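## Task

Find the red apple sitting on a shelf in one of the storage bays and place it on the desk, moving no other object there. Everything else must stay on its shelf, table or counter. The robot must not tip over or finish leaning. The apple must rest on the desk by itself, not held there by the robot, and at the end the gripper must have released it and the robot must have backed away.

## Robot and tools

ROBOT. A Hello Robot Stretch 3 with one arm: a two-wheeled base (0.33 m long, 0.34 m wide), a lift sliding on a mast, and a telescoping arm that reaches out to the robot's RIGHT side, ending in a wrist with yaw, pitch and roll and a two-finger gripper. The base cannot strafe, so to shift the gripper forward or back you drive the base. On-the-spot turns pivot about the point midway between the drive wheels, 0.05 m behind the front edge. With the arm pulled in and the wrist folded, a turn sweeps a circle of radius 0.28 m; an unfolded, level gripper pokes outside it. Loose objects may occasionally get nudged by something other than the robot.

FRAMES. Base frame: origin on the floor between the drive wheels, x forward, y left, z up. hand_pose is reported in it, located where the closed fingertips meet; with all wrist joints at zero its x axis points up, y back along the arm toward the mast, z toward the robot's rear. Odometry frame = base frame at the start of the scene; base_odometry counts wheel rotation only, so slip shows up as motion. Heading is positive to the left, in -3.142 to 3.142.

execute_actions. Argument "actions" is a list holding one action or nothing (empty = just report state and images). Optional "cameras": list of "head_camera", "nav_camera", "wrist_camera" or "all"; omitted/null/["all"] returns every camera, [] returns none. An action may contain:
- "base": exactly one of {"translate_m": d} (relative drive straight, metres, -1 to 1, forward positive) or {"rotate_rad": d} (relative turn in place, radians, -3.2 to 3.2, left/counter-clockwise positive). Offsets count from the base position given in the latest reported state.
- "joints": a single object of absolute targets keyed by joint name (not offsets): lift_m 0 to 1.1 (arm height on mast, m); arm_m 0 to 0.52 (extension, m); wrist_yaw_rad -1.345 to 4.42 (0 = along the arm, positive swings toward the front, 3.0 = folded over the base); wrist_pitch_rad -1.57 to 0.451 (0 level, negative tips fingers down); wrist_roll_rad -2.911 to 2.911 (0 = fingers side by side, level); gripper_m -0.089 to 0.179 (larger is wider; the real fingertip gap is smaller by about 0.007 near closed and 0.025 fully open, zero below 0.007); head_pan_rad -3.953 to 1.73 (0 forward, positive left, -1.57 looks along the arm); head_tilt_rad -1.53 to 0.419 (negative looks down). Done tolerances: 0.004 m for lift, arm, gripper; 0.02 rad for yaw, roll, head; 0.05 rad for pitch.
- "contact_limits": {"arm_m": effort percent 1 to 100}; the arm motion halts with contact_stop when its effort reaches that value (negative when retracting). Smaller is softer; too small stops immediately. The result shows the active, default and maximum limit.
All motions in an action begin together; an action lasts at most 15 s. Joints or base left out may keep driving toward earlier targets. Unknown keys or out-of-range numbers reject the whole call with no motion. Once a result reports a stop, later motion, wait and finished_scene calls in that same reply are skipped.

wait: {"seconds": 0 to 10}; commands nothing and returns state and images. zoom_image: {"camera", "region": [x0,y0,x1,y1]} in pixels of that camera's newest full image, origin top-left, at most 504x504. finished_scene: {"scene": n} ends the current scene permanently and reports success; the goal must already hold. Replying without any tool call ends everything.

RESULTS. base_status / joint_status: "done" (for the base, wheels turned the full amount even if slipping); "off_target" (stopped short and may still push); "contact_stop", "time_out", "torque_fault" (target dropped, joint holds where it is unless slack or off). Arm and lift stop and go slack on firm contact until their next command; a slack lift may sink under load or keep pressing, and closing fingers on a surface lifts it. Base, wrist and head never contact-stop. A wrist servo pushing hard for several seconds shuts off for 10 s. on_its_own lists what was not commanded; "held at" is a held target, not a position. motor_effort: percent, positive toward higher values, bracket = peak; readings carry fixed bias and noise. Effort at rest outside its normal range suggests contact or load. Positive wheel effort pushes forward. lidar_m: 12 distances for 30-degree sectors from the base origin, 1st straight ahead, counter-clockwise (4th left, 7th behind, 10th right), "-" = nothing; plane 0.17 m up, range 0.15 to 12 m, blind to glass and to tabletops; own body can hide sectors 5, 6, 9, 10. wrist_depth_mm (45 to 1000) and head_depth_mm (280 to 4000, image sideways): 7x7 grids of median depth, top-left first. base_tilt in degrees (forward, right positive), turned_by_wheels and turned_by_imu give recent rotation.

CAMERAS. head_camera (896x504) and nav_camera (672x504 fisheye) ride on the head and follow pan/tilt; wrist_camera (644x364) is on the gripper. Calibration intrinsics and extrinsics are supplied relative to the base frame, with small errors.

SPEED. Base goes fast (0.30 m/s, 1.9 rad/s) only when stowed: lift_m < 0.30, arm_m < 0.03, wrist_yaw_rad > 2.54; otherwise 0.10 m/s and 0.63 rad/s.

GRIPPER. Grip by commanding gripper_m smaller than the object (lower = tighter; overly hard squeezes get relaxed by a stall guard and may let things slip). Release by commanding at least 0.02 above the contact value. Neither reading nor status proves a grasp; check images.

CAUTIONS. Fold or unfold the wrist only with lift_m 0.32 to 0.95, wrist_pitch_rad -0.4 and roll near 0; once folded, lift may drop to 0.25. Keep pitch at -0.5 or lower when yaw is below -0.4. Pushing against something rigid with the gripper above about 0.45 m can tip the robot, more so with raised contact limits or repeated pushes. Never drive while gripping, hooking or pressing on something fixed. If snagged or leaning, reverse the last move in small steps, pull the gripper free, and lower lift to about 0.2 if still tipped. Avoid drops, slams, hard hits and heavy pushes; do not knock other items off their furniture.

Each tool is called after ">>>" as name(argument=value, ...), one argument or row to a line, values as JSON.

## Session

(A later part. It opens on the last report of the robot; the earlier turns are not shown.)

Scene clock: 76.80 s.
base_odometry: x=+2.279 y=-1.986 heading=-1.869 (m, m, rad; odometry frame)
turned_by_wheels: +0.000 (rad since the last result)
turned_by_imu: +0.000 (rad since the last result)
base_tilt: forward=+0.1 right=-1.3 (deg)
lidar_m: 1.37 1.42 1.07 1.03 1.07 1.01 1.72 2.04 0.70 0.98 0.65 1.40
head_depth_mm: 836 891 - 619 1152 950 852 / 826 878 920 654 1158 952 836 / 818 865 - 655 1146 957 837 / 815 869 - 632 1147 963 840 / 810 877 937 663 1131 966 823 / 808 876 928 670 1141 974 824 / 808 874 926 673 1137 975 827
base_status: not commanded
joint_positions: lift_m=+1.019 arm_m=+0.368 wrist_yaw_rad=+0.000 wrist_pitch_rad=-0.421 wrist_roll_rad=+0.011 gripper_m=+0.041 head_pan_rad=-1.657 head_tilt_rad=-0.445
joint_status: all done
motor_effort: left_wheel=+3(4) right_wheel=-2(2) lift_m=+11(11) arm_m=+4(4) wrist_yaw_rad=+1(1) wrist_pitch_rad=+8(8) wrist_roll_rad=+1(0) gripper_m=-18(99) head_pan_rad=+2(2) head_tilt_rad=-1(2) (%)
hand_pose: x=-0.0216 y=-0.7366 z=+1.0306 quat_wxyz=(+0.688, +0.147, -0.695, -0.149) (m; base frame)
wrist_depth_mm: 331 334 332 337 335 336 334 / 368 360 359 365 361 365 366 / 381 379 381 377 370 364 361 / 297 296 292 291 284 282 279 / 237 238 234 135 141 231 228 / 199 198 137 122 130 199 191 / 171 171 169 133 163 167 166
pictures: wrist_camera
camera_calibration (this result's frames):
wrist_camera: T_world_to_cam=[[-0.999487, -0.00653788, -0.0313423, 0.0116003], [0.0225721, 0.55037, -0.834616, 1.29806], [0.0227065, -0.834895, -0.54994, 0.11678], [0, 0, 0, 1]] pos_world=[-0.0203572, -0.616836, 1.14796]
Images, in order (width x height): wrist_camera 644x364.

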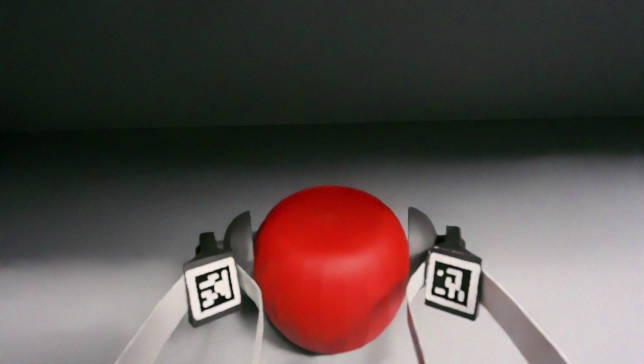

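>>> execute_actions(
  actions=[
    {"joints":{"gripper_m":0.02,"lift_m":1.045}},
  ],
  cameras=[],
)

>>> execute_actions(
  actions=[
    {"joints":{"arm_m":0.0,"head_pan_rad":-3.14,"head_tilt_rad":-0.6},"base":{"translate_m":-0.2}},
  ],
)

Scene clock: 81.97 s.
base_odometry: x=+2.279 y=-1.986 heading=-1.869 (m, m, rad; odometry frame)
turned_by_wheels: +0.000 (rad since the last result)
turned_by_imu: +0.001 (rad since the last result)
base_tilt: forward=+0.2 right=-1.3 (deg)
lidar_m: 1.37 1.42 1.07 1.03 1.07 1.02 1.73 2.04 0.70 0.97 0.65 1.39
head_depth_mm: 830 874 850 646 1145 952 852 / 828 - 920 652 1154 957 835 / 820 - 869 655 1151 959 840 / 816 - - 659 1139 960 841 / 811 875 935 665 1128 962 827 / 805 868 925 669 1130 970 827 / 801 869 926 675 1139 975 830
base_status: not commanded
joint_positions: lift_m=+1.044 arm_m=+0.368 wrist_yaw_rad=+0.000 wrist_pitch_rad=-0.431 wrist_roll_rad=+0.011 gripper_m=+0.023 head_pan_rad=-1.657 head_tilt_rad=-0.445
joint_status: all done
motor_effort: left_wheel=+3(3) right_wheel=-2(1) lift_m=+39(41) arm_m=+4(4) wrist_yaw_rad=+0(0) wrist_pitch_rad=+12(13) wrist_roll_rad=+1(1) gripper_m=-4(99) head_pan_rad=+2(3) head_tilt_rad=-2(2) (%)
hand_pose: x=-0.0216 y=-0.7353 z=+1.0541 quat_wxyz=(+0.687, +0.150, -0.694, -0.152) (m; base frame)
wrist_depth_mm: 331 333 330 335 337 334 339 / 360 360 364 361 366 362 364 / 398 391 392 389 391 392 387 / 342 334 337 328 322 323 321 / 273 270 271 136 139 261 259 / 230 226 134 121 127 223 219 / 198 197 196 131 188 191 189
pictures: none
No camera images: the call's "cameras" was empty. Leave "cameras" out to get every camera's image.

Scene clock: 85.87 s.
base_odometry: x=+2.338 y=-1.795 heading=-1.869 (m, m, rad; odometry frame)
turned_by_wheels: +0.000 (rad since the last result)
turned_by_imu: +0.001 (rad since the last result)
base_tilt: forward=+0.2 right=-1.3 (deg)
lidar_m: 1.57 1.46 1.07 1.03 0.92 0.86 1.92 1.85 0.59 0.98 0.81 0.78
head_depth_mm: 1867 - - - - - 1234 / 1854 - - - - - 1228 / 1874 - - - - - 1236 / 1897 1976 - - - - 1254 / 1910 1978 - - - - 1247 / 1909 1993 - - - - 1253 / 1931 2012 - - - - 1256
base_status: done
joint_positions: lift_m=+1.044 arm_m=+0.001 wrist_yaw_rad=+0.000 wrist_pitch_rad=-0.432 wrist_roll_rad=+0.011 gripper_m=+0.031 head_pan_rad=-3.133 head_tilt_rad=-0.593
joint_status: all done
on_its_own: gripper_m is held at +0.030, not at your +0.020, by its stall guard, which is not easing now
motor_effort: left_wheel=+4(5) right_wheel=-2(5) lift_m=+39(39) arm_m=-3(2) wrist_yaw_rad=+0(0) wrist_pitch_rad=+13(13) wrist_roll_rad=+0(0) gripper_m=-22(25) head_pan_rad=-2(30) head_tilt_rad=-3(13) (%)
hand_pose: x=-0.0216 y=-0.3689 z=+1.0540 quat_wxyz=(+0.687, +0.151, -0.694, -0.153) (m; base frame)
wrist_depth_mm: 669 677 685 675 686 445 299 / 660 638 607 612 604 451 303 / 449 441 435 426 429 403 312 / 340 339 344 333 343 341 341 / 743 958 964 136 139 464 - / 741 839 135 121 128 438 - / 686 695 695 133 670 552 -
pictures: head_camera (sideways: a quarter turn clockwise sets it upright), nav_camera (sideways: a quarter turn counterclockwise sets it upright), wrist_camera
camera_calibration (this result's frames):
head_camera: T_world_to_cam=[[0.589223, -0.0186375, -0.807755, 1.07294], [0.0249326, -0.998838, 0.0412336, -0.0461572], [-0.807586, -0.0444352, -0.588074, 0.730142], [0, 0, 0, 1]] pos_world=[-0.0413957, 0.00633717, 1.29795]
nav_camera: T_world_to_cam=[[-0.538567, 0.052277, 0.84096, -1.04199], [0.041626, 0.998505, -0.0354126, 0.0901274], [-0.841554, 0.0159338, -0.539938, 0.669509], [0, 0, 0, 1]] pos_world=[-0.00150466, -0.0461884, 1.24096]
wrist_camera: T_world_to_cam=[[-0.999487, -0.00622362, -0.0314134, 0.0149298], [0.0225682, 0.55906, -0.82882, 1.11231], [0.0227202, -0.829104, -0.558633, 0.447845], [0, 0, 0, 1]] pos_world=[-0.0203557, -0.250443, 1.17255]
Images, in order (width x height): head_camera 896x504, nav_camera 672x504, wrist_camera 644x364.

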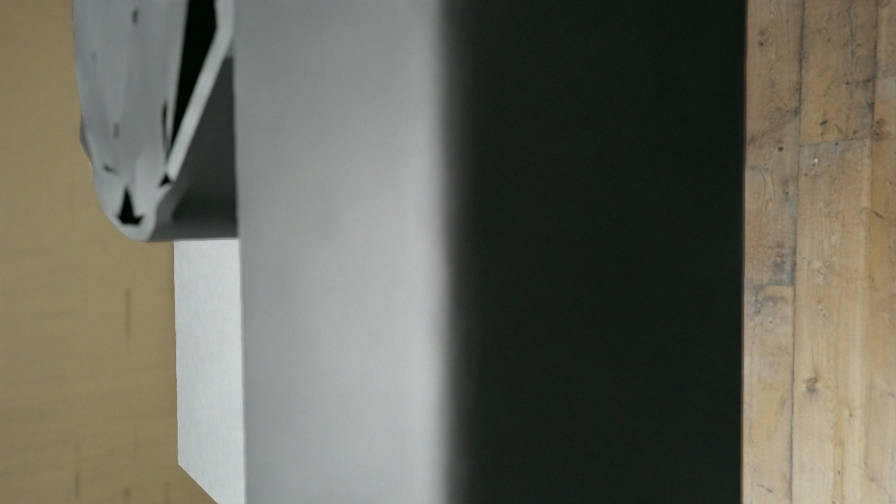

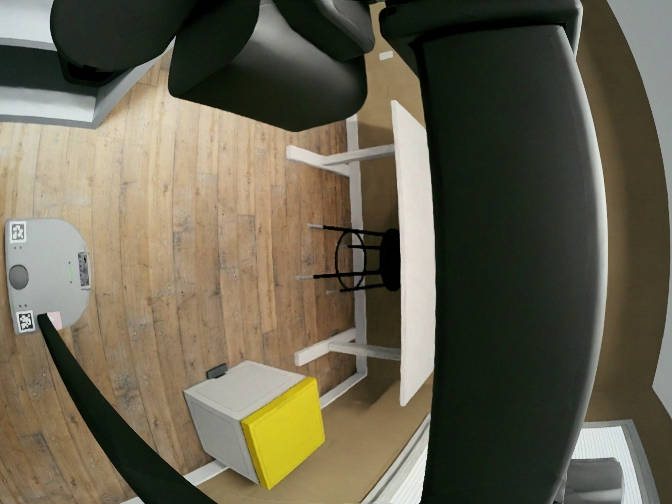

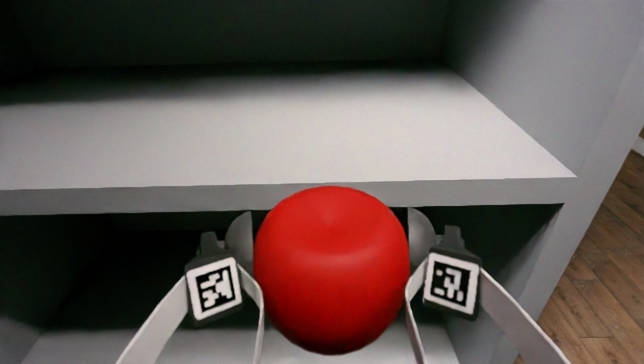

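>>> execute_actions(
  actions=[
    {"joints":{"lift_m":0.9,"head_pan_rad":-1.4,"head_tilt_rad":-0.7},"base":{"translate_m":-0.85}},
  ],
  cameras=[],
)

>>> execute_actions(
  actions=[
    {"base":{"rotate_rad":-1.57}},
  ],
)

Scene clock: 98.90 s.
base_odometry: x=+2.588 y=-0.982 heading=-1.869 (m, m, rad; odometry frame)
turned_by_wheels: +0.000 (rad since the last result)
turned_by_imu: +0.003 (rad since the last result)
base_tilt: forward=+0.2 right=-1.3 (deg)
lidar_m: 2.41 1.46 0.58 0.55 0.56 0.99 0.69 1.08 1.93 2.11 0.77 0.76
head_depth_mm: 3165 3113 2332 1872 1609 - - / 3272 3190 2350 1909 - - - / 3334 3118 2370 1907 1552 1350 1187 / 3062 3057 2374 1905 1593 1358 1193 / 1920 2070 2261 1927 1605 1362 1200 / 2184 2228 2326 1883 1506 1380 1207 / 2215 2127 1110 1150 1197 1269 1206
base_status: done
joint_positions: lift_m=+0.901 arm_m=+0.001 wrist_yaw_rad=+0.000 wrist_pitch_rad=-0.432 wrist_roll_rad=+0.011 gripper_m=+0.031 head_pan_rad=-1.407 head_tilt_rad=-0.691
joint_status: all done
on_its_own: gripper_m is held at +0.030, not at your +0.020, by its stall guard, which is not easing now
motor_effort: left_wheel=+4(5) right_wheel=-2(4) lift_m=+12(34) arm_m=-3(2) wrist_yaw_rad=+0(0) wrist_pitch_rad=+13(13) wrist_roll_rad=+1(0) gripper_m=-22(22) head_pan_rad=+2(31) head_tilt_rad=-3(12) (%)
hand_pose: x=-0.0216 y=-0.3689 z=+0.9102 quat_wxyz=(+0.687, +0.151, -0.694, -0.153) (m; base frame)
wrist_depth_mm: - - - - - - - / 715 - - - - - - / 727 - - - - - - / 732 - - - - - - / 712 - - 136 140 - - / 729 - 135 122 128 - - / 700 948 - 132 - - -
pictures: none
No camera images: the call's "cameras" was empty. Leave "cameras" out to get every camera's image.

Scene clock: 102.33 s.
base_odometry: x=+2.588 y=-0.982 heading=+2.844 (m, m, rad; odometry frame)
turned_by_wheels: -1.570 (rad since the last result)
turned_by_imu: -1.582 (rad since the last result)
base_tilt: forward=+0.2 right=-1.3 (deg)
lidar_m: 2.04 0.77 0.76 2.42 1.45 0.58 0.55 0.56 0.98 0.69 1.08 1.94
head_depth_mm: 1135 1248 1042 832 1194 - - / 1158 1278 1053 838 - - - / 1177 1287 1056 843 1468 1347 1187 / 1204 1307 1062 845 1585 1362 1195 / 1227 1330 1074 855 1596 1367 1199 / 1241 1359 1074 882 1530 1383 1203 / 1269 1398 1093 889 1603 1366 1208
base_status: done
joint_positions: lift_m=+0.901 arm_m=+0.001 wrist_yaw_rad=+0.000 wrist_pitch_rad=-0.432 wrist_roll_rad=+0.011 gripper_m=+0.031 head_pan_rad=-1.407 head_tilt_rad=-0.691
joint_status: not commanded
on_its_own: gripper_m is held at +0.030, not at your +0.020, by its stall guard, which is not easing now
motor_effort: left_wheel=+4(10) right_wheel=-2(6) lift_m=+12(12) arm_m=-3(3) wrist_yaw_rad=+0(0) wrist_pitch_rad=+13(13) wrist_roll_rad=+0(0) gripper_m=-22(22) head_pan_rad=+2(2) head_tilt_rad=-3(3) (%)
hand_pose: x=-0.0216 y=-0.3689 z=+0.9102 quat_wxyz=(+0.687, +0.151, -0.694, -0.153) (m; base frame)
wrist_depth_mm: - - - - - - - / - - - - - - - / 772 766 726 730 737 715 710 / 591 574 580 564 563 558 550 / 471 469 466 136 140 453 442 / - - 135 121 129 - - / - - - 132 - - -
pictures: head_camera (sideways: a quarter turn clockwise sets it upright), nav_camera (sideways: a quarter turn counterclockwise sets it upright), wrist_camera
camera_calibration (this result's frames):
head_camera: T_world_to_cam=[[-0.085174, 0.660812, -0.745703, 0.996164], [0.983662, 0.174903, 0.0426381, -0.0538286], [0.158601, -0.729888, -0.664913, 0.824203], [0, 0, 0, 1]] pos_world=[0.00707686, -0.0472865, 1.29316]
nav_camera: T_world_to_cam=[[0.0446849, -0.61944, 0.783771, -0.97099], [-0.993473, -0.109979, -0.0302796, 0.0897547], [0.104955, -0.777302, -0.620311, 0.768298], [0, 0, 0, 1]] pos_world=[0.0519209, 0.00560039, 1.24034]
wrist_camera: T_world_to_cam=[[-0.999487, -0.00621257, -0.0314192, 0.0104226], [0.0225727, 0.559299, -0.828659, 0.99305], [0.0227208, -0.828943, -0.558872, 0.367829], [0, 0, 0, 1]] pos_world=[-0.020356, -0.250437, 1.0288]
Images, in order (width x height): head_camera 896x504, nav_camera 672x504, wrist_camera 644x364.

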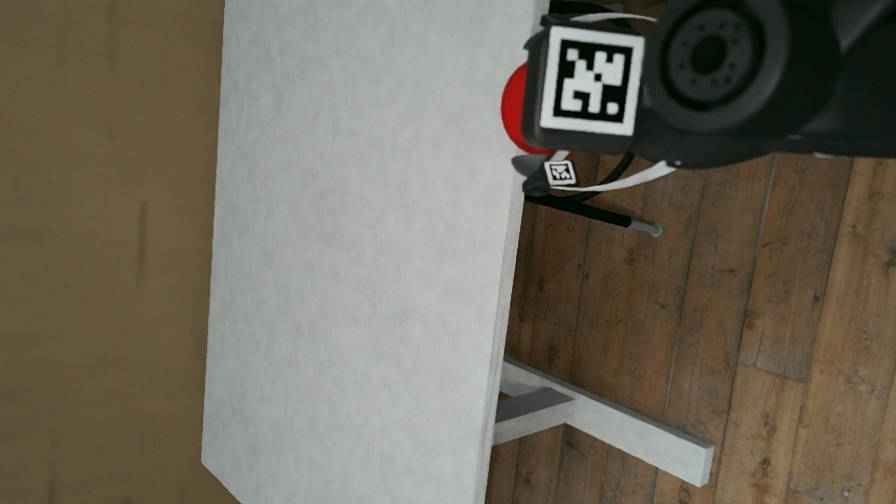

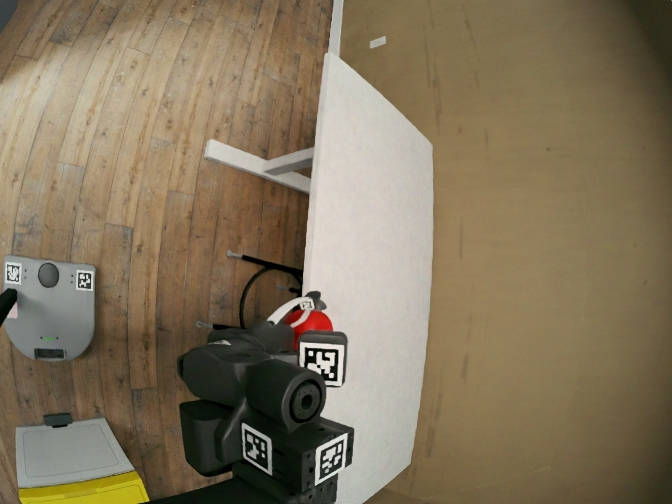

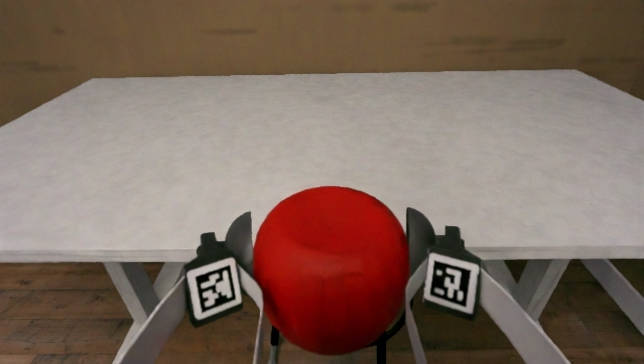

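>>> execute_actions(
  actions=[
    {"joints":{"lift_m":0.78,"arm_m":0.38}},
  ],
  cameras=["wrist_camera"],
)

Scene clock: 108.73 s.
base_odometry: x=+2.588 y=-0.982 heading=+2.844 (m, m, rad; odometry frame)
turned_by_wheels: +0.000 (rad since the last result)
turned_by_imu: +0.001 (rad since the last result)
base_tilt: forward=+0.1 right=-1.3 (deg)
lidar_m: 2.05 0.77 0.76 2.41 1.46 0.58 0.55 0.56 0.99 0.69 1.07 1.94
head_depth_mm: 1144 1255 1122 790 1223 1325 1183 / 1159 1278 1125 794 1509 1333 1181 / 1179 1290 1058 840 1500 1350 1186 / 1200 1307 1064 848 1593 1367 1192 / 1223 1326 1066 854 1592 1364 1192 / 1245 1360 1082 884 1529 1372 1208 / 1273 1390 1080 886 1626 1364 1210
base_status: not commanded
joint_positions: lift_m=+0.781 arm_m=+0.380 wrist_yaw_rad=+0.000 wrist_pitch_rad=-0.432 wrist_roll_rad=+0.011 gripper_m=+0.031 head_pan_rad=-1.407 head_tilt_rad=-0.691
joint_status: all done
on_its_own: gripper_m is held at +0.030, not at your +0.020, by its stall guard, which is not easing now
motor_effort: left_wheel=+4(4) right_wheel=-2(2) lift_m=+12(11) arm_m=+4(5) wrist_yaw_rad=+0(0) wrist_pitch_rad=+13(13) wrist_roll_rad=+0(0) gripper_m=-23(23) head_pan_rad=+2(2) head_tilt_rad=-2(3) (%)
hand_pose: x=-0.0216 y=-0.7471 z=+0.7901 quat_wxyz=(+0.687, +0.151, -0.694, -0.153) (m; base frame)
wrist_depth_mm: 674 669 672 677 674 681 678 / 673 647 642 630 620 598 604 / 455 454 447 441 435 429 420 / 350 349 342 337 338 331 328 / 283 281 279 136 140 272 268 / 236 237 135 122 129 232 227 / 204 203 202 132 195 197 197
pictures: wrist_camera
camera_calibration (this result's frames):
wrist_camera: T_world_to_cam=[[-0.999487, -0.00619525, -0.0314227, 0.00431465], [0.0225732, 0.559739, -0.828362, 1.10514], [0.0227204, -0.828646, -0.559312, -0.0122413], [0, 0, 0, 1]] pos_world=[-0.0203561, -0.628709, 0.908748]
Images, in order (width x height): wrist_camera 644x364.

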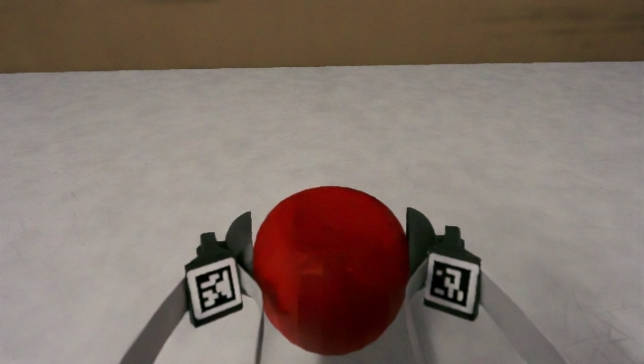

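>>> execute_actions(
  actions=[
    {"joints":{"lift_m":0.752}},
  ],
  cameras=[],
)

>>> execute_actions(
  actions=[
    {"joints":{"gripper_m":0.14}},
  ],
  cameras=[],
)

>>> execute_actions(
  actions=[
    {"joints":{"arm_m":0.1,"lift_m":0.77}},
  ],
  cameras=["wrist_camera"],
)

Scene clock: 112.37 s.
base_odometry: x=+2.588 y=-0.982 heading=+2.844 (m, m, rad; odometry frame)
turned_by_wheels: +0.000 (rad since the last result)
turned_by_imu: +0.000 (rad since the last result)
base_tilt: forward=+0.1 right=-1.3 (deg)
lidar_m: 2.05 0.77 0.76 2.42 1.45 0.58 0.55 0.56 0.98 0.69 1.08 1.94
head_depth_mm: 1146 1250 1076 768 1205 1315 1182 / 1156 1271 1086 788 1519 1337 1176 / 1181 1294 1055 844 1514 1355 1188 / 1195 1302 1060 847 1585 1365 1193 / 1219 1327 1073 853 1597 1370 1197 / 1246 1353 1078 884 1521 1373 1206 / 1280 1395 1090 887 1611 1360 1204
base_status: not commanded
joint_positions: lift_m=+0.753 arm_m=+0.380 wrist_yaw_rad=+0.000 wrist_pitch_rad=-0.432 wrist_roll_rad=+0.011 gripper_m=+0.031 head_pan_rad=-1.407 head_tilt_rad=-0.691
joint_status: all done
on_its_own: gripper_m is held at +0.030, not at your +0.020, by its stall guard, which is not easing now
motor_effort: left_wheel=+4(4) right_wheel=-2(2) lift_m=+12(11) arm_m=+4(5) wrist_yaw_rad=+0(0) wrist_pitch_rad=+13(13) wrist_roll_rad=+1(1) gripper_m=-22(22) head_pan_rad=+3(3) head_tilt_rad=-3(3) (%)
hand_pose: x=-0.0216 y=-0.7471 z=+0.7621 quat_wxyz=(+0.687, +0.151, -0.694, -0.153) (m; base frame)
wrist_depth_mm: 679 668 681 678 671 678 682 / 577 557 542 531 524 511 502 / 389 387 377 372 366 364 361 / 297 295 291 290 287 286 281 / 239 238 238 136 140 229 229 / 202 200 135 122 129 197 194 / 174 172 172 133 166 168 168
pictures: none
No camera images: the call's "cameras" was empty. Leave "cameras" out to get every camera's image.

Scene clock: 113.93 s.
base_odometry: x=+2.588 y=-0.982 heading=+2.844 (m, m, rad; odometry frame)
turned_by_wheels: +0.000 (rad since the last result)
turned_by_imu: +0.000 (rad since the last result)
base_tilt: forward=+0.1 right=-1.3 (deg)
lidar_m: 2.05 0.77 0.76 2.42 1.45 0.58 0.55 0.56 0.99 0.69 1.08 1.94
head_depth_mm: 1140 1262 1080 769 1212 1311 1184 / 1159 1275 1084 791 1501 1324 1178 / 1171 1285 1057 836 1510 1355 1182 / 1195 1307 1066 847 1596 1360 1190 / 1222 1340 1068 854 1586 1366 1188 / 1250 1360 1081 882 1534 1378 1195 / 1264 1398 1087 887 1605 1354 1202
base_status: not commanded
joint_positions: lift_m=+0.753 arm_m=+0.380 wrist_yaw_rad=+0.000 wrist_pitch_rad=-0.422 wrist_roll_rad=+0.011 gripper_m=+0.140 head_pan_rad=-1.407 head_tilt_rad=-0.691
joint_status: all done
motor_effort: left_wheel=+4(4) right_wheel=-2(2) lift_m=+12(12) arm_m=+4(4) wrist_yaw_rad=+0(0) wrist_pitch_rad=+9(13) wrist_roll_rad=+0(0) gripper_m=+0(92) head_pan_rad=+2(2) head_tilt_rad=-3(3) (%)
hand_pose: x=-0.0216 y=-0.7485 z=+0.7644 quat_wxyz=(+0.688, +0.147, -0.695, -0.149) (m; base frame)
wrist_depth_mm: 682 668 676 687 672 673 689 / 601 585 579 570 550 521 524 / 406 396 394 384 387 381 372 / 307 305 300 297 291 288 287 / 244 253 243 143 228 241 235 / 206 - 199 123 188 - 199 / - 171 172 128 168 171 170
pictures: none
No camera images: the call's "cameras" was empty. Leave "cameras" out to get every camera's image.

Scene clock: 117.23 s.
base_odometry: x=+2.588 y=-0.982 heading=+2.844 (m, m, rad; odometry frame)
turned_by_wheels: +0.000 (rad since the last result)
turned_by_imu: +0.000 (rad since the last result)
base_tilt: forward=+0.1 right=-1.2 (deg)
lidar_m: 2.05 0.77 0.76 2.41 1.45 0.58 0.55 0.56 0.98 0.69 1.08 1.94
head_depth_mm: 1136 1249 1041 834 756 - 1144 / 1154 1272 1047 822 760 - 1159 / 1181 1289 1050 844 1506 1355 1185 / 1208 1302 1059 846 1587 1368 1193 / 1223 1325 1072 854 1589 1372 1193 / 1248 1357 1076 886 1526 1369 1203 / 1270 1391 1090 887 1617 1359 1203
base_status: not commanded
joint_positions: lift_m=+0.769 arm_m=+0.100 wrist_yaw_rad=+0.000 wrist_pitch_rad=-0.420 wrist_roll_rad=+0.011 gripper_m=+0.140 head_pan_rad=-1.407 head_tilt_rad=-0.691
joint_status: all done
motor_effort: left_wheel=+4(4) right_wheel=-2(2) lift_m=+38(41) arm_m=-3(2) wrist_yaw_rad=+0(0) wrist_pitch_rad=+8(9) wrist_roll_rad=+0(0) gripper_m=+0(1) head_pan_rad=+3(3) head_tilt_rad=-3(2) (%)
hand_pose: x=-0.0216 y=-0.4695 z=+0.7815 quat_wxyz=(+0.688, +0.147, -0.695, -0.149) (m; base frame)
wrist_depth_mm: 947 933 918 932 923 937 898 / 668 668 655 630 608 604 588 / 455 443 438 403 426 418 409 / 344 340 334 329 325 320 321 / 296 296 291 289 286 285 283 / - - - - - - - / - 960 - 966 982 938 922
pictures: wrist_camera
camera_calibration (this result's frames):
wrist_camera: T_world_to_cam=[[-0.999487, -0.00656661, -0.0313417, 0.00552679], [0.0225686, 0.549897, -0.834927, 0.943129], [0.0227173, -0.835206, -0.549467, 0.202267], [0, 0, 0, 1]] pos_world=[-0.0203561, -0.349653, 0.898756]
Images, in order (width x height): wrist_camera 644x364.

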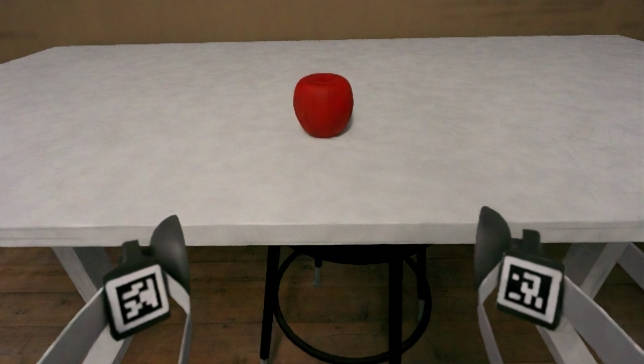

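>>> finished_scene(
  scene=1,
)

The scene is finished: the task was done.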